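# Set folding table by wall, park cart in bay

## Task

Put the folding table upright on its feet beside the wall so that the whole table lies within the blue tape outline and nothing overhangs it. Move the utility cart into the yellow-taped bay so that each of its four wheels sits inside the tape, none touching it. At the end the coffee table must still stand upright, and the robot must not have tipped over or be left leaning. Both placements must hold by themselves, without the robot supporting them.

## Robot and tools

Robot: a Hello Robot Stretch 4 with one arm. It has an omni-wheel base, a lift that rides up a mast, an arm that telescopes forward, a three-joint wrist (yaw, pitch, roll) and a two-finger gripper. It stands about 1.6 m tall, and the base rim reaches at most 0.23 m from the base origin. A loose object may occasionally get a brief shove from outside.

Frames: the base frame has its origin on the floor below the base centre, with x ahead, y to the left and z up. The odometry frame is the base frame as it was when the scene began. hand_pose, in the base frame, is the point halfway between the fingers, 0.015 m back from the tips; with all wrist joints at zero its axes line up with the base frame's. The printed hand position may be slightly wrong.

execute_actions(actions, cameras): actions is a list holding one action, or an empty list to just read state and images. An action carries base, joints or both, and may add pace and contact_limits; alternatively it is end_of_arm by itself. Its motions start at once and may finish at different times.
- base: exactly one relative move from where the base last reported itself. translate_m: straight drive in metres, positive forward, -2 to 2. strafe_m: sideways in metres, positive to the left, -2 to 2. rotate_rad: turn in place in radians, positive counter-clockwise seen from above, -3.2 to 3.2.
- joints: a dict of absolute joint targets by name (not offsets). lift_m 0 to 1.2; arm_m 0 to 0.55 (extension); wrist_yaw_rad -1.134 to 4.276 (0 ahead, positive leftward, 3.14 tucked back, past 3.4 the arm may interfere); wrist_pitch_rad -1.117 to 4.259 (0 level, 1.57 pointing down); wrist_roll_rad -1.117 to 4.259 (0 has fingers level, positive turns clockwise viewed from behind); gripper_m 0 to 0.08, the finger gap. Done tolerances: 0.004 m for lift and arm, 0.02 rad for yaw and roll, 0.05 rad for pitch, 0.002 m for gripper. A joint target outside its range is clipped and reported; any other bad value or unknown key rejects the whole call.
- pace: "slow", "default", "fast" or "max"; base top speeds 0.1/0.3/0.4/0.6 m/s and 1/2/3/4 rad/s. With the lift above 0.2 the speeds drop, down to 0.3 m/s and 1 rad/s at lift 1.2.
- contact_limits: only {"arm_m": v}, v from 0 (gentlest) to 0.75 (firmest), default 0.5; sets how hard the arm may press before a contact stop.
- end_of_arm: "enable_torque" revives wrist or gripper motors that shut off.
- cameras: list from head_camera, head_left_camera, head_right_camera, wrist_camera, or all; omitted/null means all, [] means none. Images come in the order named on the pictures line.
Anything you omit from an action may keep pushing toward an earlier target without the status showing it. To unfold the wrist at a scene's start, send lift_m 0.4 with wrist_yaw_rad 0.

wait(seconds): 0 to 10 s, commands nothing, returns state and images.
zoom_image(camera, region): region [x0, y0, x1, y1] in pixels of that camera's latest full image, top-left at (0,0), at most 504 by 504.
finished_scene(scene): ends the current scene by its number, permanently, and reports success; the goal must already be holding.

Cameras: head_camera sits atop the mast aiming ahead and down (turn the base to look around). The left and right fisheyes beside it look down more steeply and show the base and arm. wrist_camera looks along the fingers, tips near its lower edge.

Result lines: lidar_m has 12 ranges in metres, 30 degree sectors, first straight ahead then counter-clockwise (4th left, 7th behind, 10th right); "-" means nothing seen or closer than 0.25 m. It sees from about 0.15 m up, so table tops register; thin legs, clear items and much behind may be missed. wrist_depth_mm is a 7x7 grid of depths from the top left, 100 to 2000 mm, includes the robot's body. base_odometry comes from wheel rotation, so slip reads as motion; heading is -3.142 to 3.142, positive left. If turned_by_wheels and turned_by_imu differ by over about 0.1 rad, the base hit or slipped and the heading is off by roughly their difference. base_tilt gives forward and right lean in degrees, with a fixed bias up to about 1.5. motor_effort is percent of maximum, peak in brackets (noisy); wheel efforts positive mean turning right. on_its_own reports things you did not command; its "held at" is the held target.

Statuses: done; off_target (stopped short, may still push); contact_stop_at_<key> (met something, that part goes slack, a slack lift can sag, slack wheels can roll); limit_stop_at_<name>; limit_stop_at_tilt (lean over 6 degrees, lift, arm and wheels slack until it eases); limit_stop_at_own_body (self-collision; move away, lift and arm may go slack; likeliest with pitch under -0.2 and roll under -0.4 or over 4); torque_fault (wrist or gripper motor limp until enable_torque). A reported stop cancels the remaining calls in that reply.

Gripping: command a gap smaller than the object; after contact the gripper aims just past it. off_target after closing means something is held. Gripper effort staying beyond about 50 from zero faults the motor and may drop the load. A level gripper carrying over about 2.7 kg faults the wrist.

Avoid: driving or turning with over 1 kg held and arm_m above 0.2, especially fast; steady hard pushing or pulling, worse with the gripper high or a high contact limit; knocking the coffee table over; drops, slams and hard hits. Faster-finishing motion is better, and thinking time lets the scene run on while the robot holds its last command.

Each tool is called after "Call:" as name(argument=value, ...) on one line, values as JSON.

## Session

Call:
execute_actions(actions=[])

Scene clock: 0.00 s.
base_odometry: x=+0.000 y=+0.000 heading=+0.000 (m, m, rad; odometry frame)
turned_by_wheels: +0.000 (rad since the last result)
turned_by_imu: +0.000 (rad since the last result)
base_tilt: forward=-0.2 right=+0.3 (deg)
lidar_m: 0.98 0.95 1.18 1.41 1.34 1.70 1.46 1.27 0.76 0.63 0.68 0.84
base_status: not commanded
joint_positions: lift_m=+0.134 arm_m=+0.001 wrist_yaw_rad=+3.046 wrist_pitch_rad=+0.005 wrist_roll_rad=+0.002 gripper_m=+0.040
joint_status: not commanded
motor_effort: lift_m=+20 arm_m=-1 wrist_yaw_rad=+1 wrist_pitch_rad=-9 wrist_roll_rad=+0 gripper_m=-1 wheel_0=+0 wheel_1=+0 wheel_2=+0 (%)
hand_pose: x=-0.0318 y=+0.1072 z=+0.3109 quat_wxyz=(+0.048, -0.002, +0.001, +0.999) (m; base frame)
wrist_depth_mm: 138 193 1661 1756 1863 - - / 107 141 1661 1808 1983 - - / 108 141 1576 1808 1983 - - / 123 145 1661 1808 1921 - - / 1366 1464 1661 1863 1921 - - / 1205 1336 1336 1336 1336 1308 1308 / 831 - 138 831 106 904 866
pictures: head_camera, head_left_camera, head_right_camera, wrist_camera
Images, in order (width x height): head_camera 420x560, head_left_camera 420x672, head_right_camera 420x672, wrist_camera 616x392.

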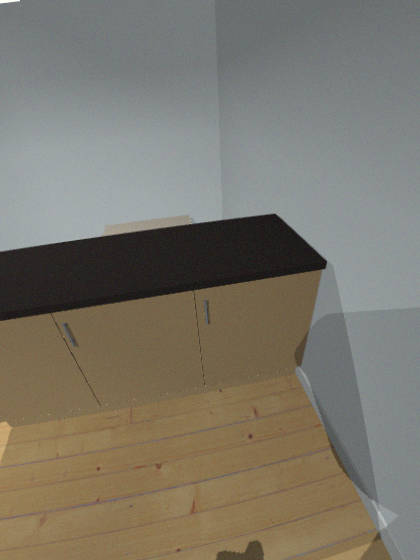

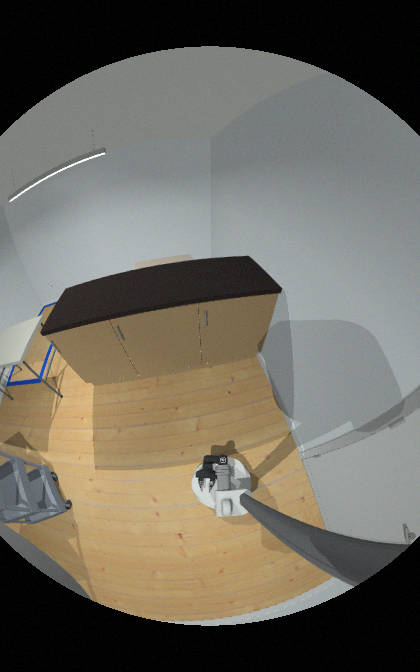

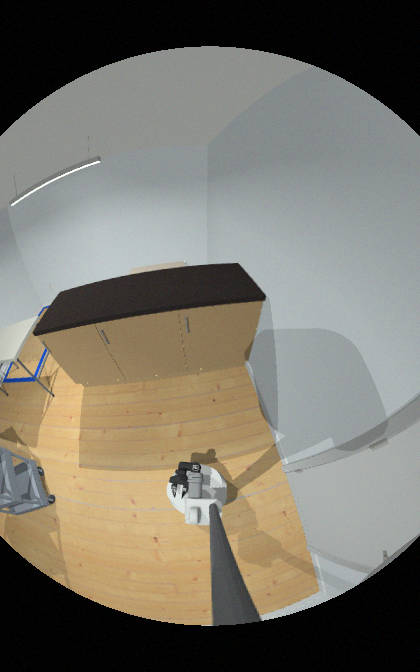

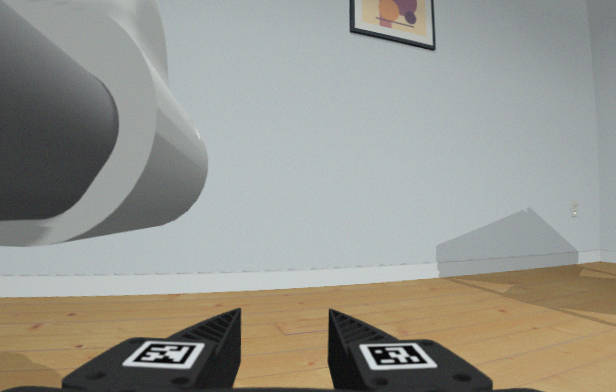

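Call:
execute_actions(actions=[{"base":{"rotate_rad":1.8}}], cameras=["head_camera","head_left_camera"])

Call:
execute_actions(actions=[{"base":{"translate_m":0.8}}], cameras=["head_camera","head_left_camera"])

Scene clock: 7.30 s.
base_odometry: x=+0.000 y=+0.000 heading=+1.800 (m, m, rad; odometry frame)
turned_by_wheels: +1.800 (rad since the last result)
turned_by_imu: +1.785 (rad since the last result)
base_tilt: forward=-0.3 right=+0.3 (deg)
lidar_m: 1.29 2.01 1.53 1.47 0.89 0.69 0.64 0.73 1.01 0.97 1.03 1.47
base_status: done
joint_positions: lift_m=+0.134 arm_m=+0.001 wrist_yaw_rad=+3.046 wrist_pitch_rad=+0.005 wrist_roll_rad=+0.002 gripper_m=+0.040
joint_status: not commanded
motor_effort: lift_m=+20(20) arm_m=-2(1) wrist_yaw_rad=+1(0) wrist_pitch_rad=-9(8) wrist_roll_rad=+0(2) gripper_m=-1(1) wheel_0=+0(6) wheel_1=+0(6) wheel_2=+1(7) (%)
hand_pose: x=-0.0318 y=+0.1072 z=+0.3109 quat_wxyz=(+0.048, -0.002, +0.001, +0.999) (m; base frame)
wrist_depth_mm: 138 193 820 831 842 854 891 / 107 142 798 820 842 866 891 / 108 141 809 820 831 866 891 / 123 145 788 809 820 854 878 / 759 788 809 809 842 866 866 / 759 788 809 798 809 866 854 / 750 - 138 798 106 842 842
pictures: head_camera, head_left_camera
Images, in order (width x height): head_camera 420x560, head_left_camera 420x672.

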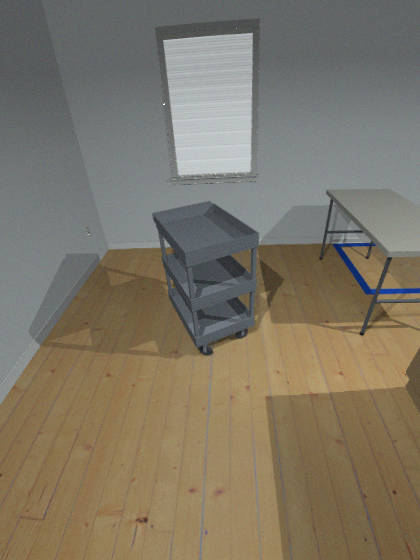

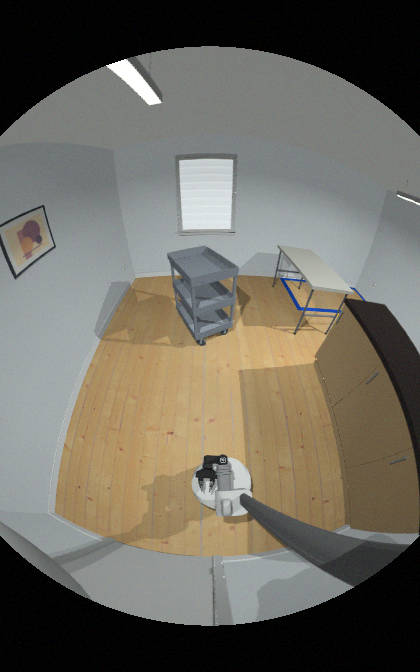

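Scene clock: 11.47 s.
base_odometry: x=-0.182 y=+0.779 heading=+1.800 (m, m, rad; odometry frame)
turned_by_wheels: +0.000 (rad since the last result)
turned_by_imu: -0.001 (rad since the last result)
base_tilt: forward=-0.1 right=+0.3 (deg)
lidar_m: 0.55 0.54 1.48 1.45 1.57 1.52 1.44 1.45 1.05 1.01 1.18 0.73
base_status: done
joint_positions: lift_m=+0.134 arm_m=+0.001 wrist_yaw_rad=+3.046 wrist_pitch_rad=+0.005 wrist_roll_rad=+0.002 gripper_m=+0.040
joint_status: not commanded
motor_effort: lift_m=+20(20) arm_m=-1(1) wrist_yaw_rad=+2(0) wrist_pitch_rad=-9(9) wrist_roll_rad=+1(1) gripper_m=+0(1) wheel_0=-1(5) wheel_1=-1(3) wheel_2=+0(9) (%)
hand_pose: x=-0.0318 y=+0.1072 z=+0.3109 quat_wxyz=(+0.048, -0.002, +0.001, +0.999) (m; base frame)
wrist_depth_mm: 138 193 1618 1661 1708 1708 1708 / 107 142 1618 1618 1661 1756 1661 / 108 140 1618 1661 1708 1661 1618 / 122 145 1576 1618 1661 1708 1661 / 1499 1537 1576 1618 1708 1708 1661 / 1205 1281 1336 1366 1366 1336 1308 / 842 - 138 854 106 891 866
pictures: head_camera, head_left_camera
Images, in order (width x height): head_camera 420x560, head_left_camera 420x672.

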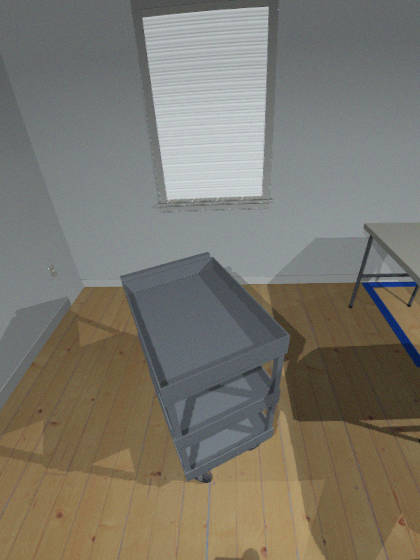

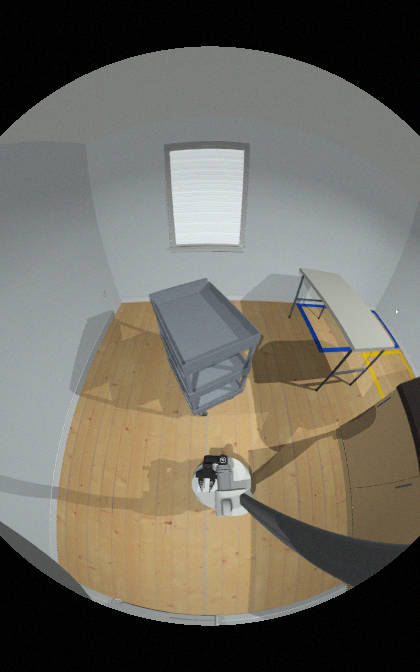

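Call:
execute_actions(actions=[{"base":{"strafe_m":-0.6}}], cameras=[])

Call:
execute_actions(actions=[{"base":{"translate_m":0.75}}], cameras=[])

Call:
execute_actions(actions=[{"base":{"rotate_rad":-1.6}}], cameras=["head_camera","head_left_camera"])

Scene clock: 26.77 s.
base_odometry: x=+0.402 y=+0.915 heading=+1.800 (m, m, rad; odometry frame)
turned_by_wheels: +0.000 (rad since the last result)
turned_by_imu: -0.001 (rad since the last result)
base_tilt: forward=-0.2 right=+0.3 (deg)
lidar_m: 1.63 0.76 0.84 2.05 2.03 1.56 1.48 0.57 0.42 0.40 0.42 0.76
base_status: done
joint_positions: lift_m=+0.134 arm_m=+0.001 wrist_yaw_rad=+3.046 wrist_pitch_rad=+0.005 wrist_roll_rad=+0.002 gripper_m=+0.040
joint_status: not commanded
motor_effort: lift_m=+20(20) arm_m=-2(2) wrist_yaw_rad=+0(1) wrist_pitch_rad=-9(9) wrist_roll_rad=+1(1) gripper_m=+0(2) wheel_0=-1(9) wheel_1=+0(7) wheel_2=-1(2) (%)
hand_pose: x=-0.0318 y=+0.1072 z=+0.3109 quat_wxyz=(+0.048, -0.002, +0.001, +0.999) (m; base frame)
wrist_depth_mm: 138 192 1661 1661 1661 1756 1808 / 107 142 1618 1708 1708 1756 1863 / 108 141 1618 1661 1708 1756 1808 / 123 145 1661 1708 1661 1756 1756 / 854 1397 1661 1756 1661 1708 1808 / 976 1255 1336 1336 1366 1308 1336 / 831 - 138 854 106 891 891
pictures: none
No camera images: the call's "cameras" was empty. Leave "cameras" out to get every camera's image.

Scene clock: 30.73 s.
base_odometry: x=+0.232 y=+1.646 heading=+1.800 (m, m, rad; odometry frame)
turned_by_wheels: +0.000 (rad since the last result)
turned_by_imu: -0.001 (rad since the last result)
base_tilt: forward=-0.2 right=+0.3 (deg)
lidar_m: 1.42 1.49 0.44 0.35 2.12 2.30 1.65 0.65 0.63 0.35 0.39 0.56
base_status: done
joint_positions: lift_m=+0.134 arm_m=+0.001 wrist_yaw_rad=+3.046 wrist_pitch_rad=+0.005 wrist_roll_rad=+0.002 gripper_m=+0.040
joint_status: not commanded
motor_effort: lift_m=+20(20) arm_m=-1(2) wrist_yaw_rad=+0(1) wrist_pitch_rad=-8(9) wrist_roll_rad=+3(1) gripper_m=-1(0) wheel_0=+1(5) wheel_1=+0(7) wheel_2=+1(8) (%)
hand_pose: x=-0.0318 y=+0.1072 z=+0.3109 quat_wxyz=(+0.048, -0.002, +0.001, +0.999) (m; base frame)
wrist_depth_mm: 138 193 - - - - - / 107 142 - - - - - / 108 141 - - - - - / 123 145 - - - - - / 866 1464 - - - - - / 991 1255 1336 1336 1336 1366 1308 / 831 - 139 854 106 891 866
pictures: none
No camera images: the call's "cameras" was empty. Leave "cameras" out to get every camera's image.

Scene clock: 32.80 s.
base_odometry: x=+0.232 y=+1.646 heading=+0.200 (m, m, rad; odometry frame)
turned_by_wheels: -1.600 (rad since the last result)
turned_by_imu: -1.588 (rad since the last result)
base_tilt: forward=-0.1 right=+0.3 (deg)
lidar_m: 0.36 0.38 0.54 1.43 1.49 0.45 0.36 0.74 2.30 1.89 0.64 0.65
base_status: done
joint_positions: lift_m=+0.134 arm_m=+0.001 wrist_yaw_rad=+3.046 wrist_pitch_rad=+0.005 wrist_roll_rad=+0.002 gripper_m=+0.040
joint_status: not commanded
motor_effort: lift_m=+20(20) arm_m=-1(1) wrist_yaw_rad=+2(2) wrist_pitch_rad=-9(9) wrist_roll_rad=+2(1) gripper_m=-1(1) wheel_0=-1(5) wheel_1=-1(9) wheel_2=+1(6) (%)
hand_pose: x=-0.0318 y=+0.1072 z=+0.3109 quat_wxyz=(+0.048, -0.002, +0.001, +0.999) (m; base frame)
wrist_depth_mm: 138 193 788 809 831 - 1661 / 107 142 554 1160 - - 1618 / 108 141 521 621 759 - 1618 / 123 146 - - - - 1576 / 1863 1921 - - - - 1618 / 1255 878 549 615 750 1336 1308 / 831 - 138 597 106 904 878
pictures: head_camera, head_left_camera
Images, in order (width x height): head_camera 420x560, head_left_camera 420x672.

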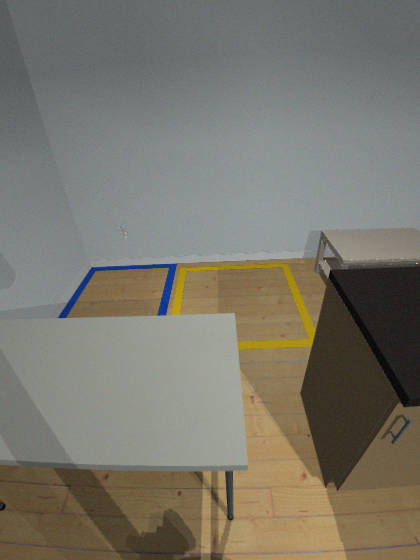

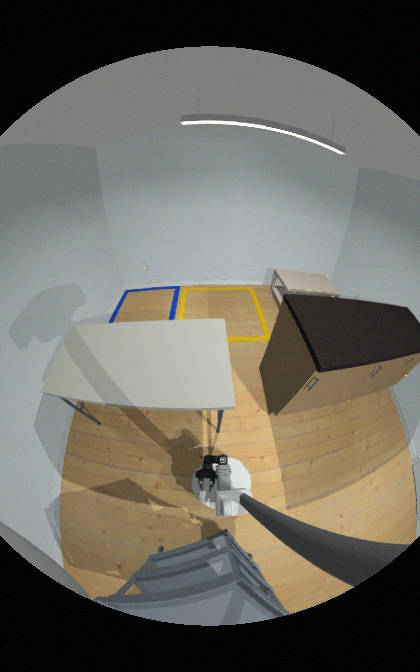

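Call:
execute_actions(actions=[{"base":{"strafe_m":-0.1}}], cameras=[])

Call:
execute_actions(actions=[{"base":{"translate_m":0.7},"pace":"slow"}], cameras=["head_left_camera"])

Scene clock: 40.17 s.
base_odometry: x=+0.252 y=+1.548 heading=+0.200 (m, m, rad; odometry frame)
turned_by_wheels: +0.000 (rad since the last result)
turned_by_imu: -0.001 (rad since the last result)
base_tilt: forward=-0.2 right=+0.3 (deg)
lidar_m: 0.35 0.38 0.55 1.53 1.57 0.38 0.34 2.13 2.20 1.93 0.64 0.57
base_status: done
joint_positions: lift_m=+0.134 arm_m=+0.001 wrist_yaw_rad=+3.046 wrist_pitch_rad=+0.005 wrist_roll_rad=+0.002 gripper_m=+0.040
joint_status: not commanded
motor_effort: lift_m=+20(20) arm_m=-2(1) wrist_yaw_rad=+2(0) wrist_pitch_rad=-10(10) wrist_roll_rad=+1(2) gripper_m=-1(0) wheel_0=+0(7) wheel_1=+2(6) wheel_2=+1(1) (%)
hand_pose: x=-0.0318 y=+0.1072 z=+0.3109 quat_wxyz=(+0.048, -0.002, +0.001, +0.999) (m; base frame)
wrist_depth_mm: 138 193 788 820 798 1430 1756 / 107 142 866 1060 - - 1756 / 108 141 504 569 668 - 1756 / 123 145 512 - - - 1808 / 1808 - - - - - 1708 / 1229 1229 504 597 683 1098 1308 / 831 - 138 517 106 842 866
pictures: none
No camera images: the call's "cameras" was empty. Leave "cameras" out to get every camera's image.

Scene clock: 48.47 s.
base_odometry: x=+0.938 y=+1.687 heading=+0.200 (m, m, rad; odometry frame)
turned_by_wheels: +0.000 (rad since the last result)
turned_by_imu: +0.000 (rad since the last result)
base_tilt: forward=-0.2 right=+0.3 (deg)
lidar_m: 0.30 0.25 0.25 0.33 1.62 1.21 1.02 2.85 0.33 0.31 0.35 0.50
base_status: done
joint_positions: lift_m=+0.134 arm_m=+0.000 wrist_yaw_rad=+3.052 wrist_pitch_rad=+0.005 wrist_roll_rad=+0.002 gripper_m=+0.040
joint_status: not commanded
on_its_own: wrist_yaw_rad is at rest, and its effort (-15) is outside its rest range (-13 to +13)
motor_effort: lift_m=+20(20) arm_m=+0(1) wrist_yaw_rad=-15(30) wrist_pitch_rad=-9(10) wrist_roll_rad=+0(0) gripper_m=+0(2) wheel_0=+4(5) wheel_1=+5(6) wheel_2=-5(8) (%)
hand_pose: x=-0.0327 y=+0.1061 z=+0.3108 quat_wxyz=(+0.045, -0.002, +0.001, +0.999) (m; base frame)
wrist_depth_mm: 138 190 - - - - 1708 / - 141 - 1397 - - 1756 / 108 141 1576 1921 - - 1756 / 121 143 1430 - - - 1661 / 1863 - - 1756 - - 1708 / 1182 1255 1281 1366 1366 1366 1308 / 842 - 138 842 106 891 891
pictures: head_left_camera
Images, in order (width x height): head_left_camera 420x672.

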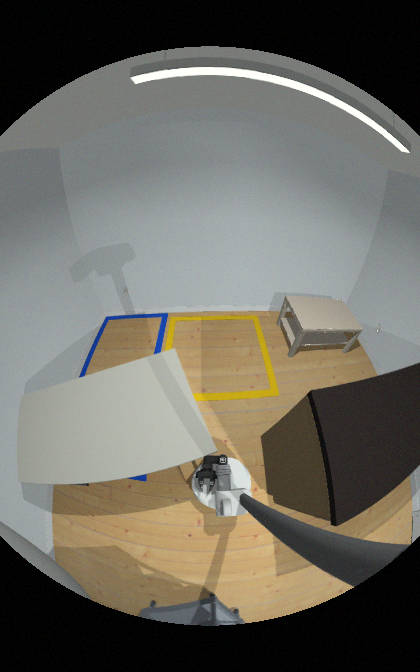

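Call:
execute_actions(actions=[{"base":{"translate_m":-0.1}}], cameras=[])

Call:
execute_actions(actions=[{"base":{"rotate_rad":2.1},"pace":"slow"}], cameras=[])

Call:
execute_actions(actions=[{"base":{"strafe_m":-0.6},"pace":"slow"}], cameras=["head_right_camera"])

Scene clock: 65.73 s.
base_odometry: x=+0.840 y=+1.667 heading=+0.200 (m, m, rad; odometry frame)
turned_by_wheels: +0.000 (rad since the last result)
turned_by_imu: -0.001 (rad since the last result)
base_tilt: forward=-0.1 right=+0.3 (deg)
lidar_m: 0.25 0.25 0.30 0.49 1.64 1.11 0.96 2.78 0.36 0.30 0.31 0.48
base_status: done
joint_positions: lift_m=+0.134 arm_m=+0.000 wrist_yaw_rad=+3.047 wrist_pitch_rad=+0.005 wrist_roll_rad=+0.002 gripper_m=+0.040
joint_status: not commanded
motor_effort: lift_m=+20(20) arm_m=+0(0) wrist_yaw_rad=+0(16) wrist_pitch_rad=-10(10) wrist_roll_rad=+1(1) gripper_m=-1(1) wheel_0=+1(5) wheel_1=+2(2) wheel_2=+0(8) (%)
hand_pose: x=-0.0321 y=+0.1071 z=+0.3108 quat_wxyz=(+0.047, -0.002, +0.001, +0.999) (m; base frame)
wrist_depth_mm: 138 192 - - - - 1708 / 107 141 1430 1281 - - 1808 / 108 141 1308 - - - 1756 / 123 145 1281 - - - 1708 / 1808 - 1537 1708 - - 1661 / 1229 1281 1182 1336 1366 1308 1336 / 854 - 138 842 106 904 866
pictures: none
No camera images: the call's "cameras" was empty. Leave "cameras" out to get every camera's image.

Scene clock: 69.13 s.
base_odometry: x=+0.840 y=+1.667 heading=+2.301 (m, m, rad; odometry frame)
turned_by_wheels: +2.100 (rad since the last result)
turned_by_imu: +2.083 (rad since the last result)
base_tilt: forward=-0.2 right=+0.3 (deg)
lidar_m: 1.64 1.06 0.93 2.76 0.32 0.32 0.35 0.48 0.26 0.25 0.30 0.52
base_status: done
joint_positions: lift_m=+0.134 arm_m=+0.000 wrist_yaw_rad=+3.047 wrist_pitch_rad=+0.005 wrist_roll_rad=+0.002 gripper_m=+0.040
joint_status: not commanded
motor_effort: lift_m=+20(20) arm_m=+0(0) wrist_yaw_rad=+0(2) wrist_pitch_rad=-9(11) wrist_roll_rad=+1(0) gripper_m=-1(1) wheel_0=+1(4) wheel_1=+1(4) wheel_2=+1(4) (%)
hand_pose: x=-0.0321 y=+0.1072 z=+0.3108 quat_wxyz=(+0.047, -0.002, +0.001, +0.999) (m; base frame)
wrist_depth_mm: 138 193 517 455 421 - 1808 / 107 141 504 459 418 1983 1863 / 108 140 484 449 413 - 1921 / 123 145 480 445 413 - 1863 / 1576 559 496 445 407 1983 1921 / 1229 554 477 442 404 1308 1308 / 820 - 138 442 106 891 878
pictures: none
No camera images: the call's "cameras" was empty. Leave "cameras" out to get every camera's image.

Scene clock: 76.27 s.
base_odometry: x=+1.287 y=+2.067 heading=+2.301 (m, m, rad; odometry frame)
turned_by_wheels: +0.000 (rad since the last result)
turned_by_imu: -0.002 (rad since the last result)
base_tilt: forward=-0.1 right=+0.2 (deg)
lidar_m: 0.25 1.80 1.50 0.92 0.66 0.62 1.33 1.62 0.25 0.25 0.25 0.25
base_status: done
joint_positions: lift_m=+0.134 arm_m=+0.000 wrist_yaw_rad=+3.047 wrist_pitch_rad=+0.005 wrist_roll_rad=+0.002 gripper_m=+0.040
joint_status: not commanded
motor_effort: lift_m=+20(20) arm_m=+0(0) wrist_yaw_rad=+0(1) wrist_pitch_rad=-10(10) wrist_roll_rad=+2(0) gripper_m=-1(1) wheel_0=+5(7) wheel_1=-4(9) wheel_2=-2(7) (%)
hand_pose: x=-0.0321 y=+0.1072 z=+0.3108 quat_wxyz=(+0.047, -0.002, +0.001, +0.999) (m; base frame)
wrist_depth_mm: 138 192 - - - 654 597 / 107 141 - - - 647 603 / 108 140 - - - 647 609 / 123 145 - - - 647 597 / 1537 1863 1983 - - 640 591 / 1229 1308 1336 1366 1118 640 591 / 854 - 138 854 106 627 585
pictures: head_right_camera
Images, in order (width x height): head_right_camera 420x672.

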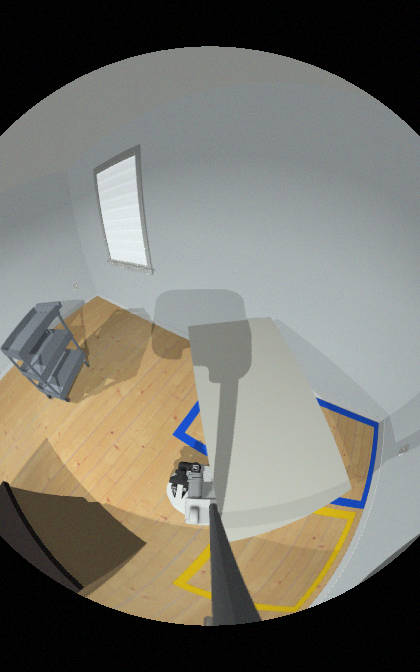

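Call:
execute_actions(actions=[{"base":{"strafe_m":-0.45},"pace":"slow"}], cameras=["head_right_camera"])

Scene clock: 85.83 s.
base_odometry: x=+1.622 y=+2.366 heading=+2.300 (m, m, rad; odometry frame)
turned_by_wheels: +0.000 (rad since the last result)
turned_by_imu: -0.003 (rad since the last result)
base_tilt: forward=-0.2 right=+0.3 (deg)
lidar_m: 0.25 0.25 1.87 1.24 0.95 1.43 1.43 1.19 0.25 0.25 0.25 0.25
base_status: done
joint_positions: lift_m=+0.134 arm_m=+0.000 wrist_yaw_rad=+3.047 wrist_pitch_rad=+0.005 wrist_roll_rad=+0.002 gripper_m=+0.040
joint_status: not commanded
motor_effort: lift_m=+20(20) arm_m=+0(1) wrist_yaw_rad=-2(1) wrist_pitch_rad=-9(10) wrist_roll_rad=+2(0) gripper_m=+0(1) wheel_0=+4(8) wheel_1=-5(9) wheel_2=-2(4) (%)
hand_pose: x=-0.0321 y=+0.1072 z=+0.3108 quat_wxyz=(+0.047, -0.002, +0.001, +0.999) (m; base frame)
wrist_depth_mm: 138 192 - - - - 1025 / 107 141 - - - - 1060 / 108 141 - - - - 1098 / 123 146 1863 - - - 1078 / 1205 1537 1921 - - - 1098 / 1182 1255 1308 1397 1366 1366 1008 / 842 - 138 842 106 904 866
pictures: head_right_camera
Images, in order (width x height): head_right_camera 420x672.

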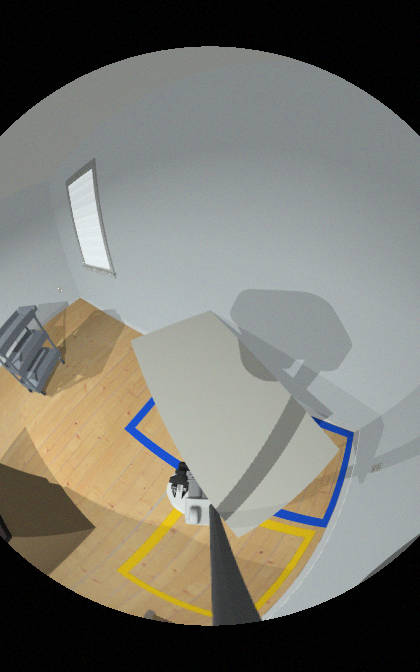

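Call:
execute_actions(actions=[{"base":{"rotate_rad":1.09},"pace":"slow"}], cameras=[])

Call:
execute_actions(actions=[{"base":{"strafe_m":-0.2},"pace":"slow"}], cameras=["head_right_camera","head_camera"])

Scene clock: 93.53 s.
base_odometry: x=+1.622 y=+2.366 heading=-2.894 (m, m, rad; odometry frame)
turned_by_wheels: +1.089 (rad since the last result)
turned_by_imu: +1.075 (rad since the last result)
base_tilt: forward=-0.1 right=+0.3 (deg)
lidar_m: 1.90 1.16 0.95 1.41 1.41 1.17 0.25 0.25 0.25 0.25 0.25 0.47
base_status: done
joint_positions: lift_m=+0.134 arm_m=+0.000 wrist_yaw_rad=+3.047 wrist_pitch_rad=+0.005 wrist_roll_rad=+0.002 gripper_m=+0.040
joint_status: not commanded
motor_effort: lift_m=+20(20) arm_m=+0(0) wrist_yaw_rad=+0(0) wrist_pitch_rad=-9(10) wrist_roll_rad=-1(1) gripper_m=-1(1) wheel_0=+2(3) wheel_1=-9(12) wheel_2=-2(10) (%)
hand_pose: x=-0.0321 y=+0.1072 z=+0.3108 quat_wxyz=(+0.047, -0.002, +0.001, +0.999) (m; base frame)
wrist_depth_mm: 138 193 1308 1336 1308 1366 1397 / 107 141 1336 1366 1366 1336 1397 / 108 140 1255 1308 1308 1336 1397 / 122 146 1308 1308 1366 1336 1430 / 424 1281 1281 1308 1366 1336 1397 / 1182 1138 1229 1255 1281 1308 1308 / 854 - 138 854 106 891 878
pictures: none
No camera images: the call's "cameras" was empty. Leave "cameras" out to get every camera's image.

Scene clock: 96.67 s.
base_odometry: x=+1.573 y=+2.560 heading=-2.894 (m, m, rad; odometry frame)
turned_by_wheels: -0.001 (rad since the last result)
turned_by_imu: -0.002 (rad since the last result)
base_tilt: forward=-0.1 right=+0.2 (deg)
lidar_m: 1.95 1.44 1.13 1.60 1.61 1.20 0.32 0.25 0.25 0.25 0.25 0.25
base_status: done
joint_positions: lift_m=+0.134 arm_m=+0.000 wrist_yaw_rad=+3.047 wrist_pitch_rad=+0.005 wrist_roll_rad=+0.002 gripper_m=+0.040
joint_status: not commanded
motor_effort: lift_m=+20(20) arm_m=+0(0) wrist_yaw_rad=-1(0) wrist_pitch_rad=-9(10) wrist_roll_rad=+1(2) gripper_m=-1(1) wheel_0=+4(8) wheel_1=-11(15) wheel_2=-3(3) (%)
hand_pose: x=-0.0321 y=+0.1072 z=+0.3108 quat_wxyz=(+0.047, -0.002, +0.001, +0.999) (m; base frame)
wrist_depth_mm: 138 192 1281 1430 1366 1397 1464 / 107 141 1336 1336 1366 1430 1430 / 108 140 1308 1366 1366 1366 1397 / 123 145 1281 1308 1366 1366 1397 / 1229 1255 1308 1308 1366 1366 1366 / 1205 1255 1281 1281 1308 1366 1308 / 831 - 138 842 106 904 878
pictures: head_camera, head_right_camera
Images, in order (width x height): head_camera 420x560, head_right_camera 420x672.

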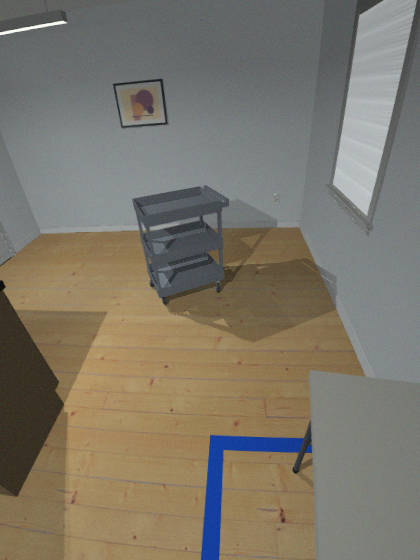

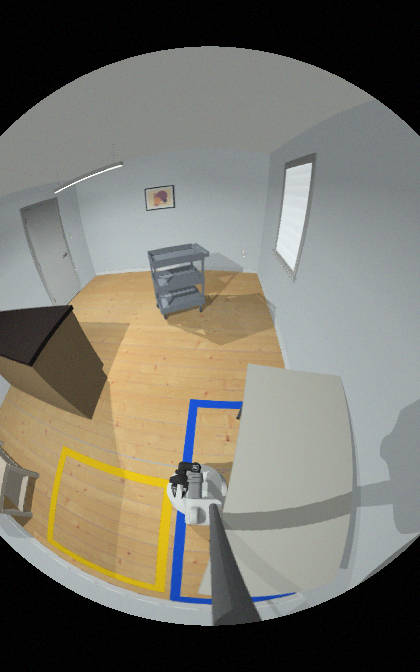

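Call:
execute_actions(actions=[{"base":{"strafe_m":0.25}}], cameras=[])

Call:
execute_actions(actions=[{"base":{"translate_m":-0.5}}], cameras=["head_right_camera"])

Call:
execute_actions(actions=[{"base":{"strafe_m":-0.22},"pace":"slow"}], cameras=["head_right_camera","head_camera"])

Scene clock: 109.20 s.
base_odometry: x=+1.634 y=+2.317 heading=-2.894 (m, m, rad; odometry frame)
turned_by_wheels: +0.000 (rad since the last result)
turned_by_imu: -0.002 (rad since the last result)
base_tilt: forward=-0.2 right=+0.2 (deg)
lidar_m: 1.87 1.11 0.91 1.31 1.36 1.19 1.13 0.44 0.37 0.35 0.42 0.70
base_status: done
joint_positions: lift_m=+0.134 arm_m=+0.000 wrist_yaw_rad=+3.047 wrist_pitch_rad=+0.005 wrist_roll_rad=+0.002 gripper_m=+0.040
joint_status: not commanded
motor_effort: lift_m=+20(20) arm_m=+0(0) wrist_yaw_rad=+0(0) wrist_pitch_rad=-9(9) wrist_roll_rad=+3(1) gripper_m=+0(1) wheel_0=+2(8) wheel_1=+0(9) wheel_2=-1(2) (%)
hand_pose: x=-0.0321 y=+0.1072 z=+0.3108 quat_wxyz=(+0.047, -0.002, +0.001, +0.999) (m; base frame)
wrist_depth_mm: 138 192 1308 1336 1308 1366 1430 / 107 142 1308 1336 1366 1397 1397 / 108 140 1308 1308 1366 1397 1430 / 123 146 1281 1281 1336 1366 1336 / 1205 1229 1255 1308 1336 1336 1366 / 1229 1229 1255 1281 1308 1336 1281 / 831 - 138 866 106 904 891
pictures: none
No camera images: the call's "cameras" was empty. Leave "cameras" out to get every camera's image.

Scene clock: 112.37 s.
base_odometry: x=+2.119 y=+2.440 heading=-2.894 (m, m, rad; odometry frame)
turned_by_wheels: +0.000 (rad since the last result)
turned_by_imu: -0.001 (rad since the last result)
base_tilt: forward=-0.2 right=+0.4 (deg)
lidar_m: 2.40 1.27 1.41 1.31 0.91 0.67 0.64 0.68 1.04 0.26 0.30 0.51
base_status: done
joint_positions: lift_m=+0.134 arm_m=+0.000 wrist_yaw_rad=+3.047 wrist_pitch_rad=+0.005 wrist_roll_rad=+0.002 gripper_m=+0.040
joint_status: not commanded
motor_effort: lift_m=+20(20) arm_m=+0(0) wrist_yaw_rad=+0(0) wrist_pitch_rad=-10(10) wrist_roll_rad=+2(1) gripper_m=-1(1) wheel_0=+0(4) wheel_1=+1(4) wheel_2=-1(9) (%)
hand_pose: x=-0.0321 y=+0.1072 z=+0.3108 quat_wxyz=(+0.047, -0.002, +0.001, +0.999) (m; base frame)
wrist_depth_mm: 138 192 798 820 842 854 878 / 107 141 809 820 831 866 878 / 108 140 809 809 831 842 854 / 123 146 788 820 831 854 854 / 750 778 798 798 820 831 842 / 759 768 788 809 820 854 842 / 732 - 138 778 106 820 842
pictures: head_right_camera
Images, in order (width x height): head_right_camera 420x672.

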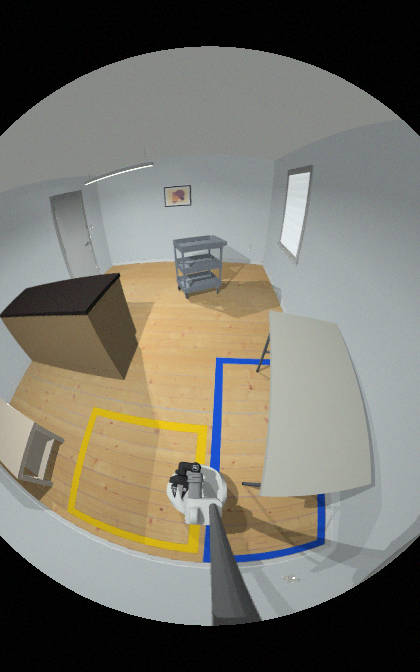

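Scene clock: 115.70 s.
base_odometry: x=+2.065 y=+2.653 heading=-2.894 (m, m, rad; odometry frame)
turned_by_wheels: +0.000 (rad since the last result)
turned_by_imu: +0.000 (rad since the last result)
base_tilt: forward=-0.2 right=+0.4 (deg)
lidar_m: 2.42 1.46 1.41 1.54 0.94 0.67 0.66 0.71 0.83 0.25 0.25 0.27
base_status: done
joint_positions: lift_m=+0.134 arm_m=+0.000 wrist_yaw_rad=+3.047 wrist_pitch_rad=+0.005 wrist_roll_rad=+0.002 gripper_m=+0.040
joint_status: not commanded
motor_effort: lift_m=+20(20) arm_m=+0(0) wrist_yaw_rad=+0(0) wrist_pitch_rad=-10(10) wrist_roll_rad=-1(1) gripper_m=+0(2) wheel_0=+5(9) wheel_1=-5(7) wheel_2=-2(1) (%)
hand_pose: x=-0.0321 y=+0.1072 z=+0.3108 quat_wxyz=(+0.047, -0.002, +0.001, +0.999) (m; base frame)
wrist_depth_mm: 138 193 809 842 854 866 878 / 107 141 831 842 842 854 891 / 108 141 809 831 842 854 891 / 123 145 809 831 842 854 866 / 768 788 798 809 820 866 866 / 768 798 798 820 831 842 866 / 741 - 138 809 106 831 866
pictures: head_camera, head_right_camera
Images, in order (width x height): head_camera 420x560, head_right_camera 420x672.

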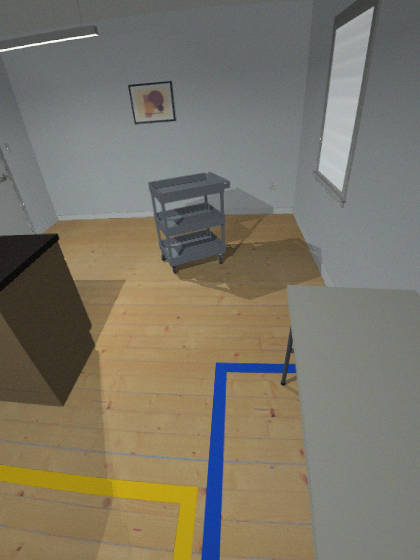

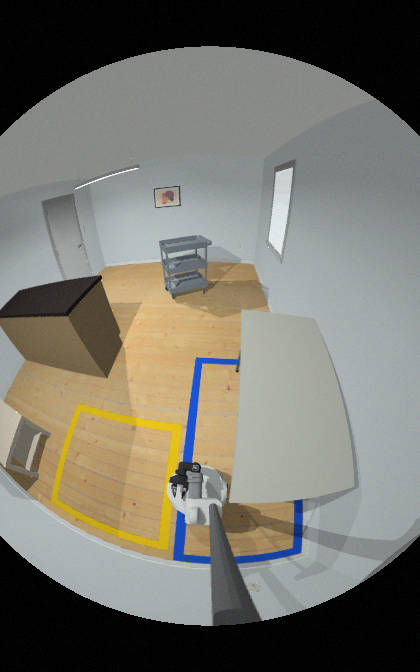

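Call:
execute_actions(actions=[{"base":{"translate_m":1.55}}], cameras=[])

Call:
execute_actions(actions=[{"base":{"rotate_rad":-1.64}}], cameras=[])

Call:
execute_actions(actions=[{"base":{"translate_m":0.47}}], cameras=["head_right_camera"])

Call:
execute_actions(actions=[{"base":{"strafe_m":-0.4},"pace":"slow"}], cameras=["head_right_camera"])

Scene clock: 128.50 s.
base_odometry: x=+0.563 y=+2.273 heading=-2.894 (m, m, rad; odometry frame)
turned_by_wheels: +0.000 (rad since the last result)
turned_by_imu: -0.003 (rad since the last result)
base_tilt: forward=-0.1 right=+0.3 (deg)
lidar_m: 0.95 0.94 2.85 0.96 1.04 2.26 0.94 0.44 0.51 0.90 0.98 1.37
base_status: done
joint_positions: lift_m=+0.134 arm_m=+0.000 wrist_yaw_rad=+3.047 wrist_pitch_rad=+0.005 wrist_roll_rad=+0.002 gripper_m=+0.040
joint_status: not commanded
motor_effort: lift_m=+20(20) arm_m=+0(0) wrist_yaw_rad=-1(1) wrist_pitch_rad=-9(10) wrist_roll_rad=+2(1) gripper_m=+0(0) wheel_0=+0(7) wheel_1=+0(5) wheel_2=+2(9) (%)
hand_pose: x=-0.0321 y=+0.1072 z=+0.3108 quat_wxyz=(+0.047, -0.002, +0.001, +0.999) (m; base frame)
wrist_depth_mm: 138 192 - - - - - / 107 142 - - - - - / 108 140 - - - - - / 123 145 - - - - - / 1499 - - - - - 1863 / 1205 1281 1336 1366 1366 1366 1336 / 831 - 139 842 106 904 866
pictures: none
No camera images: the call's "cameras" was empty. Leave "cameras" out to get every camera's image.

Scene clock: 130.60 s.
base_odometry: x=+0.563 y=+2.273 heading=+1.749 (m, m, rad; odometry frame)
turned_by_wheels: -1.640 (rad since the last result)
turned_by_imu: -1.628 (rad since the last result)
base_tilt: forward=-0.2 right=+0.3 (deg)
lidar_m: 0.90 0.94 1.24 0.97 0.95 2.90 0.98 1.00 2.05 1.15 0.49 0.45
base_status: done
joint_positions: lift_m=+0.134 arm_m=+0.000 wrist_yaw_rad=+3.047 wrist_pitch_rad=+0.005 wrist_roll_rad=+0.002 gripper_m=+0.040
joint_status: not commanded
motor_effort: lift_m=+20(20) arm_m=+0(0) wrist_yaw_rad=+0(1) wrist_pitch_rad=-10(9) wrist_roll_rad=+1(1) gripper_m=-1(1) wheel_0=+0(5) wheel_1=-1(5) wheel_2=+0(6) (%)
hand_pose: x=-0.0320 y=+0.1072 z=+0.3108 quat_wxyz=(+0.048, -0.002, +0.001, +0.999) (m; base frame)
wrist_depth_mm: 138 193 - - - - - / 107 141 1430 - - - - / 108 141 1661 - - - - / 123 145 1708 - - - - / 1008 1060 1808 - - - - / 991 1060 1281 1366 1366 1336 1160 / 831 - 138 854 106 904 878
pictures: none
No camera images: the call's "cameras" was empty. Leave "cameras" out to get every camera's image.

Scene clock: 133.67 s.
base_odometry: x=+0.479 y=+2.736 heading=+1.749 (m, m, rad; odometry frame)
turned_by_wheels: +0.000 (rad since the last result)
turned_by_imu: -0.001 (rad since the last result)
base_tilt: forward=-0.2 right=+0.3 (deg)
lidar_m: 0.43 0.45 0.65 1.54 1.16 1.23 1.44 1.49 0.34 0.31 0.34 0.48
base_status: done
joint_positions: lift_m=+0.134 arm_m=+0.000 wrist_yaw_rad=+3.047 wrist_pitch_rad=+0.005 wrist_roll_rad=+0.002 gripper_m=+0.040
joint_status: not commanded
motor_effort: lift_m=+20(20) arm_m=+0(0) wrist_yaw_rad=-1(1) wrist_pitch_rad=-10(10) wrist_roll_rad=+0(1) gripper_m=-1(1) wheel_0=+0(5) wheel_1=-1(4) wheel_2=+1(9) (%)
hand_pose: x=-0.0320 y=+0.1072 z=+0.3108 quat_wxyz=(+0.048, -0.002, +0.001, +0.999) (m; base frame)
wrist_depth_mm: 138 193 - - - - - / 107 141 - - - 1229 1042 / 108 140 1576 - - - - / 123 145 1576 - - - - / 1808 1464 1618 - - 1397 1430 / 1229 1255 1366 1336 1397 1229 1160 / 820 - 138 842 106 904 878
pictures: head_right_camera
Images, in order (width x height): head_right_camera 420x672.

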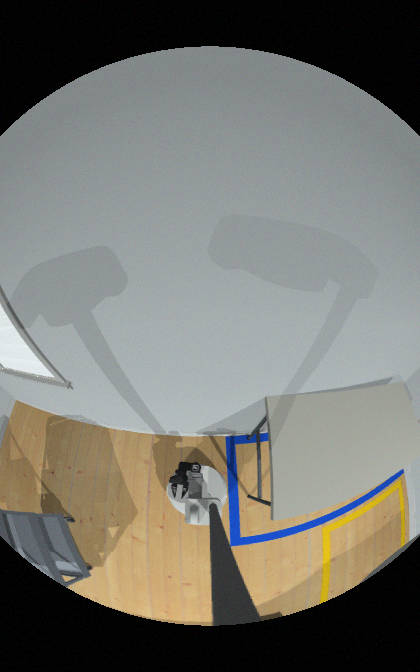

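Scene clock: 138.80 s.
base_odometry: x=+0.873 y=+2.807 heading=+1.748 (m, m, rad; odometry frame)
turned_by_wheels: +0.000 (rad since the last result)
turned_by_imu: -0.002 (rad since the last result)
base_tilt: forward=-0.2 right=+0.3 (deg)
lidar_m: 0.39 0.45 0.61 1.55 1.49 3.40 1.42 2.18 0.25 0.25 0.25 0.25
base_status: done
joint_positions: lift_m=+0.134 arm_m=+0.000 wrist_yaw_rad=+3.047 wrist_pitch_rad=+0.005 wrist_roll_rad=+0.002 gripper_m=+0.040
joint_status: not commanded
motor_effort: lift_m=+20(20) arm_m=+0(0) wrist_yaw_rad=+1(1) wrist_pitch_rad=-9(10) wrist_roll_rad=+0(1) gripper_m=+0(2) wheel_0=+4(8) wheel_1=-7(10) wheel_2=-3(3) (%)
hand_pose: x=-0.0320 y=+0.1072 z=+0.3108 quat_wxyz=(+0.048, -0.002, +0.001, +0.999) (m; base frame)
wrist_depth_mm: 138 193 - - - - - / 107 141 - - - - - / 108 140 1537 1618 - - - / 123 146 1576 1576 - - - / 1808 - 1576 1576 - - - / 1205 1255 1336 1336 1366 1336 1308 / 831 - 138 842 106 878 878
pictures: head_right_camera
Images, in order (width x height): head_right_camera 420x672.

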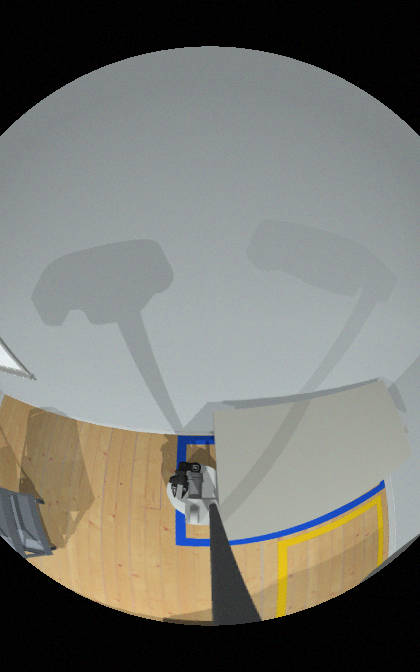

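Call:
execute_actions(actions=[{"base":{"translate_m":-0.14},"pace":"slow"}], cameras=[])

Call:
execute_actions(actions=[{"base":{"strafe_m":0.9}}], cameras=[])

Call:
execute_actions(actions=[{"base":{"rotate_rad":-1.52}}], cameras=["head_right_camera","head_camera"])

Scene clock: 147.67 s.
base_odometry: x=+0.897 y=+2.669 heading=+1.748 (m, m, rad; odometry frame)
turned_by_wheels: +0.000 (rad since the last result)
turned_by_imu: -0.002 (rad since the last result)
base_tilt: forward=-0.2 right=+0.3 (deg)
lidar_m: 0.43 0.62 0.83 1.51 1.46 3.26 1.27 2.07 0.25 0.25 0.25 0.25
base_status: done
joint_positions: lift_m=+0.134 arm_m=+0.000 wrist_yaw_rad=+3.047 wrist_pitch_rad=+0.005 wrist_roll_rad=+0.002 gripper_m=+0.040
joint_status: not commanded
motor_effort: lift_m=+20(20) arm_m=+0(0) wrist_yaw_rad=+1(2) wrist_pitch_rad=-10(10) wrist_roll_rad=+1(0) gripper_m=-1(1) wheel_0=+3(3) wheel_1=-4(8) wheel_2=+1(10) (%)
hand_pose: x=-0.0320 y=+0.1072 z=+0.3108 quat_wxyz=(+0.048, -0.002, +0.001, +0.999) (m; base frame)
wrist_depth_mm: 138 192 - - - - - / 107 141 1397 - - - - / 108 141 1430 1499 - - - / 123 146 1430 1499 - - - / 1863 - 1336 1430 - - - / 1182 1281 1366 1397 1397 1366 1281 / 842 - 138 854 106 891 878
pictures: none
No camera images: the call's "cameras" was empty. Leave "cameras" out to get every camera's image.

Scene clock: 152.00 s.
base_odometry: x=+0.011 y=+2.510 heading=+1.748 (m, m, rad; odometry frame)
turned_by_wheels: +0.000 (rad since the last result)
turned_by_imu: -0.004 (rad since the last result)
base_tilt: forward=-0.2 right=+0.3 (deg)
lidar_m: 0.54 0.57 0.75 1.95 0.67 0.71 2.50 1.43 2.63 1.01 0.87 0.58
base_status: done
joint_positions: lift_m=+0.134 arm_m=+0.000 wrist_yaw_rad=+3.047 wrist_pitch_rad=+0.005 wrist_roll_rad=+0.002 gripper_m=+0.040
joint_status: not commanded
motor_effort: lift_m=+20(20) arm_m=+0(0) wrist_yaw_rad=-1(1) wrist_pitch_rad=-10(10) wrist_roll_rad=+2(0) gripper_m=+0(1) wheel_0=+2(8) wheel_1=-2(6) wheel_2=-2(2) (%)
hand_pose: x=-0.0320 y=+0.1072 z=+0.3108 quat_wxyz=(+0.048, -0.002, +0.001, +0.999) (m; base frame)
wrist_depth_mm: 138 193 - - 878 788 668 / 107 141 - - 1138 1138 1983 / 108 140 - - 946 707 580 / 123 145 - - - - - / 1281 1863 - - - - - / 1229 1255 1366 1366 866 691 574 / 820 - 138 854 106 831 591
pictures: none
No camera images: the call's "cameras" was empty. Leave "cameras" out to get every camera's image.

Scene clock: 154.03 s.
base_odometry: x=+0.011 y=+2.510 heading=+0.228 (m, m, rad; odometry frame)
turned_by_wheels: -1.520 (rad since the last result)
turned_by_imu: -1.509 (rad since the last result)
base_tilt: forward=-0.2 right=+0.3 (deg)
lidar_m: 1.02 0.83 0.58 0.56 0.54 0.78 1.97 0.65 0.70 1.98 1.43 2.64
base_status: done
joint_positions: lift_m=+0.134 arm_m=+0.000 wrist_yaw_rad=+3.047 wrist_pitch_rad=+0.005 wrist_roll_rad=+0.002 gripper_m=+0.040
joint_status: not commanded
motor_effort: lift_m=+20(20) arm_m=+0(0) wrist_yaw_rad=+0(1) wrist_pitch_rad=-9(10) wrist_roll_rad=-1(1) gripper_m=-1(1) wheel_0=+0(5) wheel_1=+1(6) wheel_2=+0(6) (%)
hand_pose: x=-0.0320 y=+0.1072 z=+0.3108 quat_wxyz=(+0.048, -0.002, +0.001, +0.999) (m; base frame)
wrist_depth_mm: 138 191 - - 1397 788 609 / 107 141 - - 1430 831 597 / 108 141 - - 1397 809 603 / 123 146 - - 1397 820 603 / 1008 - - - 1366 820 609 / 1118 1281 1336 1366 1229 809 597 / 831 - 138 842 106 723 585
pictures: head_camera, head_right_camera
Images, in order (width x height): head_camera 420x560, head_right_camera 420x672.

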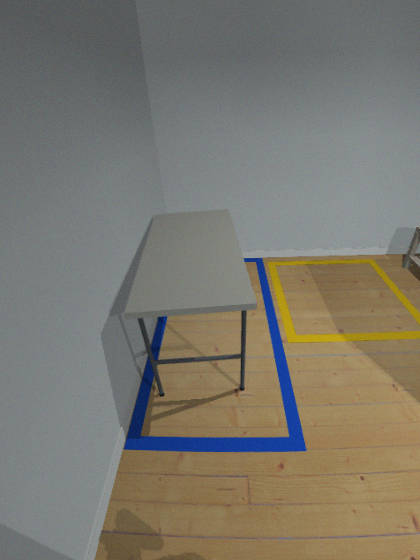

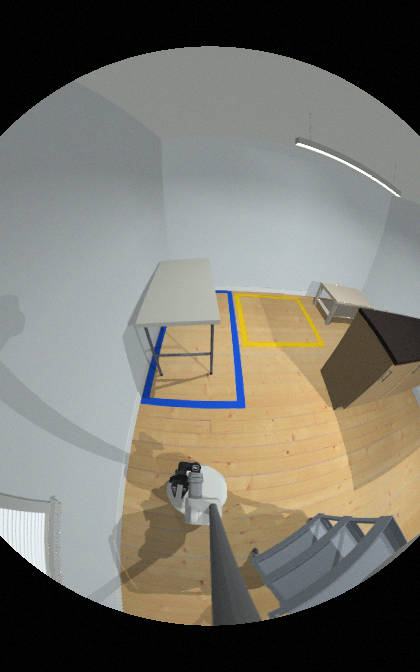

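Call:
execute_actions(actions=[{"base":{"rotate_rad":-0.65},"joints":{"lift_m":0.3,"wrist_yaw_rad":0,"gripper_m":0.08}}], cameras=[])

Call:
execute_actions(actions=[{"base":{"translate_m":1.2}}], cameras=[])

Call:
execute_actions(actions=[{"base":{"rotate_rad":2.22}}], cameras=[])

Call:
execute_actions(actions=[{"base":{"strafe_m":-0.25}}])

Scene clock: 167.90 s.
base_odometry: x=+0.011 y=+2.510 heading=-0.422 (m, m, rad; odometry frame)
turned_by_wheels: -0.650 (rad since the last result)
turned_by_imu: -0.647 (rad since the last result)
base_tilt: forward=-0.2 right=+0.3 (deg)
lidar_m: 1.67 1.03 0.96 0.59 0.56 0.55 0.71 1.67 0.67 0.65 0.89 1.42
base_status: done
joint_positions: lift_m=+0.300 arm_m=+0.000 wrist_yaw_rad=+0.001 wrist_pitch_rad=+0.005 wrist_roll_rad=+0.002 gripper_m=+0.080
joint_status: all done
motor_effort: lift_m=+23(24) arm_m=+0(0) wrist_yaw_rad=-1(5) wrist_pitch_rad=-10(9) wrist_roll_rad=+1(0) gripper_m=+1(1) wheel_0=+1(4) wheel_1=-1(5) wheel_2=-2(6) (%)
hand_pose: x=+0.3841 y=-0.0873 z=+0.4769 quat_wxyz=(+1.000, +0.001, +0.002, +0.000) (m; base frame)
wrist_depth_mm: - - - - - - - / - - - - - - - / - - - - 1430 1118 1281 / - - - - 1397 1098 1281 / - - - - 1366 1098 1308 / 1661 1756 1863 1863 1366 1098 1308 / - 110 1182 1281 126 110 1281
pictures: none
No camera images: the call's "cameras" was empty. Leave "cameras" out to get every camera's image.

Scene clock: 173.37 s.
base_odometry: x=+1.106 y=+2.019 heading=-0.422 (m, m, rad; odometry frame)
turned_by_wheels: +0.000 (rad since the last result)
turned_by_imu: -0.001 (rad since the last result)
base_tilt: forward=-0.2 right=+0.3 (deg)
lidar_m: 1.46 1.71 1.03 0.60 0.57 1.29 1.66 1.28 1.35 0.66 0.59 0.61
base_status: done
joint_positions: lift_m=+0.300 arm_m=+0.000 wrist_yaw_rad=+0.000 wrist_pitch_rad=+0.005 wrist_roll_rad=+0.002 gripper_m=+0.080
joint_status: not commanded
motor_effort: lift_m=+23(23) arm_m=-1(0) wrist_yaw_rad=-2(1) wrist_pitch_rad=-10(9) wrist_roll_rad=+2(1) gripper_m=+0(1) wheel_0=+1(3) wheel_1=-1(3) wheel_2=+0(9) (%)
hand_pose: x=+0.3841 y=-0.0873 z=+0.4769 quat_wxyz=(+1.000, +0.001, +0.002, +0.000) (m; base frame)
wrist_depth_mm: 1366 1464 1756 - - - 1983 / 1336 1537 1708 - - - 1863 / 1308 1537 1756 - - - 1863 / 1336 1537 1808 - - - 1863 / 1308 1537 1808 1983 1499 - 1808 / 1308 1464 1708 1537 1618 1808 1756 / - 110 1160 1255 126 110 1255
pictures: none
No camera images: the call's "cameras" was empty. Leave "cameras" out to get every camera's image.

Scene clock: 175.77 s.
base_odometry: x=+1.106 y=+2.019 heading=+1.798 (m, m, rad; odometry frame)
turned_by_wheels: +2.220 (rad since the last result)
turned_by_imu: +2.203 (rad since the last result)
base_tilt: forward=-0.1 right=+0.4 (deg)
lidar_m: 0.55 1.36 1.64 1.26 3.07 0.61 0.59 1.47 1.60 1.73 0.89 0.56
base_status: done
joint_positions: lift_m=+0.300 arm_m=+0.001 wrist_yaw_rad=+0.000 wrist_pitch_rad=+0.005 wrist_roll_rad=+0.002 gripper_m=+0.080
joint_status: not commanded
motor_effort: lift_m=+23(23) arm_m=+0(0) wrist_yaw_rad=+0(0) wrist_pitch_rad=-10(10) wrist_roll_rad=+0(2) gripper_m=+1(1) wheel_0=-1(7) wheel_1=+1(6) wheel_2=+0(6) (%)
hand_pose: x=+0.3841 y=-0.0874 z=+0.4770 quat_wxyz=(+1.000, +0.001, +0.002, +0.000) (m; base frame)
wrist_depth_mm: 1078 1078 1098 1060 362 375 382 / 1078 1078 1078 621 452 480 469 / 1078 1060 1098 1098 788 866 842 / 1060 1078 1078 1098 1078 1098 1118 / 1042 1078 1078 1060 1078 1042 1078 / 1060 1060 1078 1060 1060 1078 1098 / - 110 1042 1025 126 110 1078
pictures: none
No camera images: the call's "cameras" was empty. Leave "cameras" out to get every camera's image.

Scene clock: 177.90 s.
base_odometry: x=+1.350 y=+2.075 heading=+1.798 (m, m, rad; odometry frame)
turned_by_wheels: +0.000 (rad since the last result)
turned_by_imu: +0.000 (rad since the last result)
base_tilt: forward=-0.2 right=+0.3 (deg)
lidar_m: 0.54 1.33 1.84 1.51 0.85 0.65 0.62 1.29 1.56 1.50 0.85 0.59
base_status: done
joint_positions: lift_m=+0.300 arm_m=+0.001 wrist_yaw_rad=+0.000 wrist_pitch_rad=+0.005 wrist_roll_rad=+0.002 gripper_m=+0.080
joint_status: not commanded
motor_effort: lift_m=+22(23) arm_m=+0(0) wrist_yaw_rad=+1(1) wrist_pitch_rad=-10(9) wrist_roll_rad=+3(1) gripper_m=+0(1) wheel_0=+0(7) wheel_1=+0(11) wheel_2=+0(1) (%)
hand_pose: x=+0.3841 y=-0.0874 z=+0.4770 quat_wxyz=(+1.000, +0.001, +0.002, +0.000) (m; base frame)
wrist_depth_mm: 1078 355 362 368 379 387 394 / 1078 554 504 508 492 477 466 / 1060 1060 946 931 891 866 831 / 1078 1060 1078 1060 1078 1098 1098 / 1060 1078 1060 1060 1078 1078 1098 / 1060 1042 1060 1078 1060 1060 1078 / - 110 1042 1060 126 110 1042
pictures: head_camera, head_left_camera, head_right_camera, wrist_camera
camera_calibration (this result's frames):
wrist_camera: T_world_to_cam=[[-0.0330554, -0.999452, -0.00145235, -0.0775006], [0.00293457, 0.00135608, -0.999995, 0.531288], [0.999449, -0.0330595, 0.00288813, -0.238626], [0, 0, 0, 1]] pos_world=[0.234374, -0.0860675, 0.531862]
Images, in order (width x height): head_camera 420x560, head_left_camera 420x672, head_right_camera 420x672, wrist_camera 616x392.

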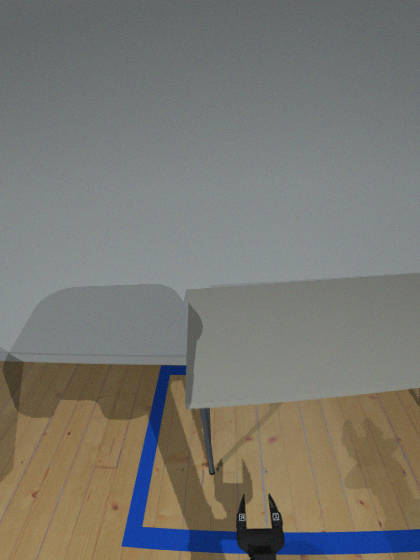

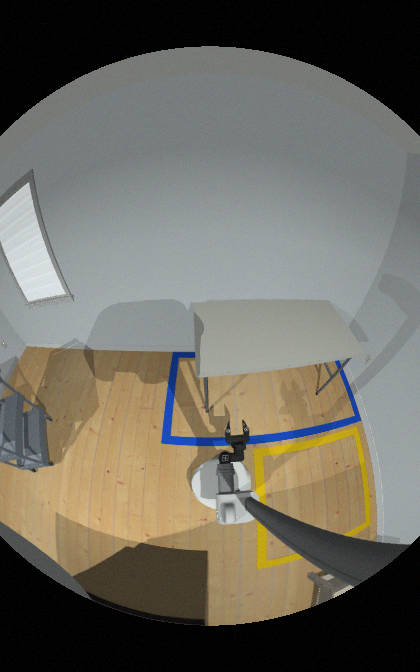

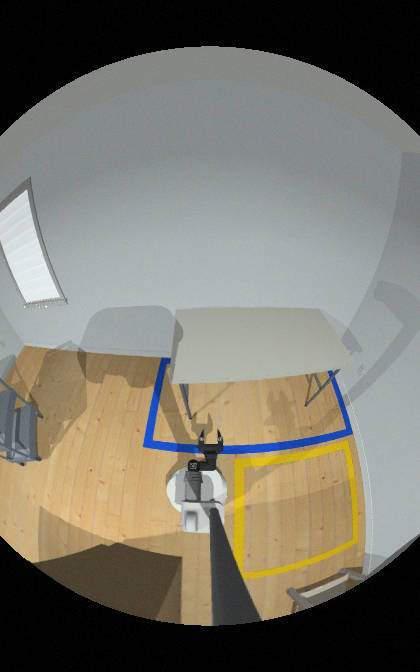

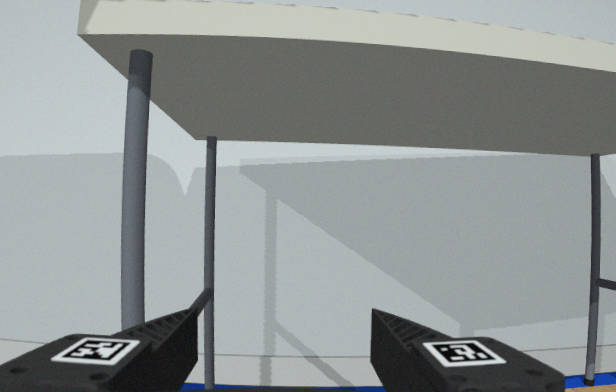

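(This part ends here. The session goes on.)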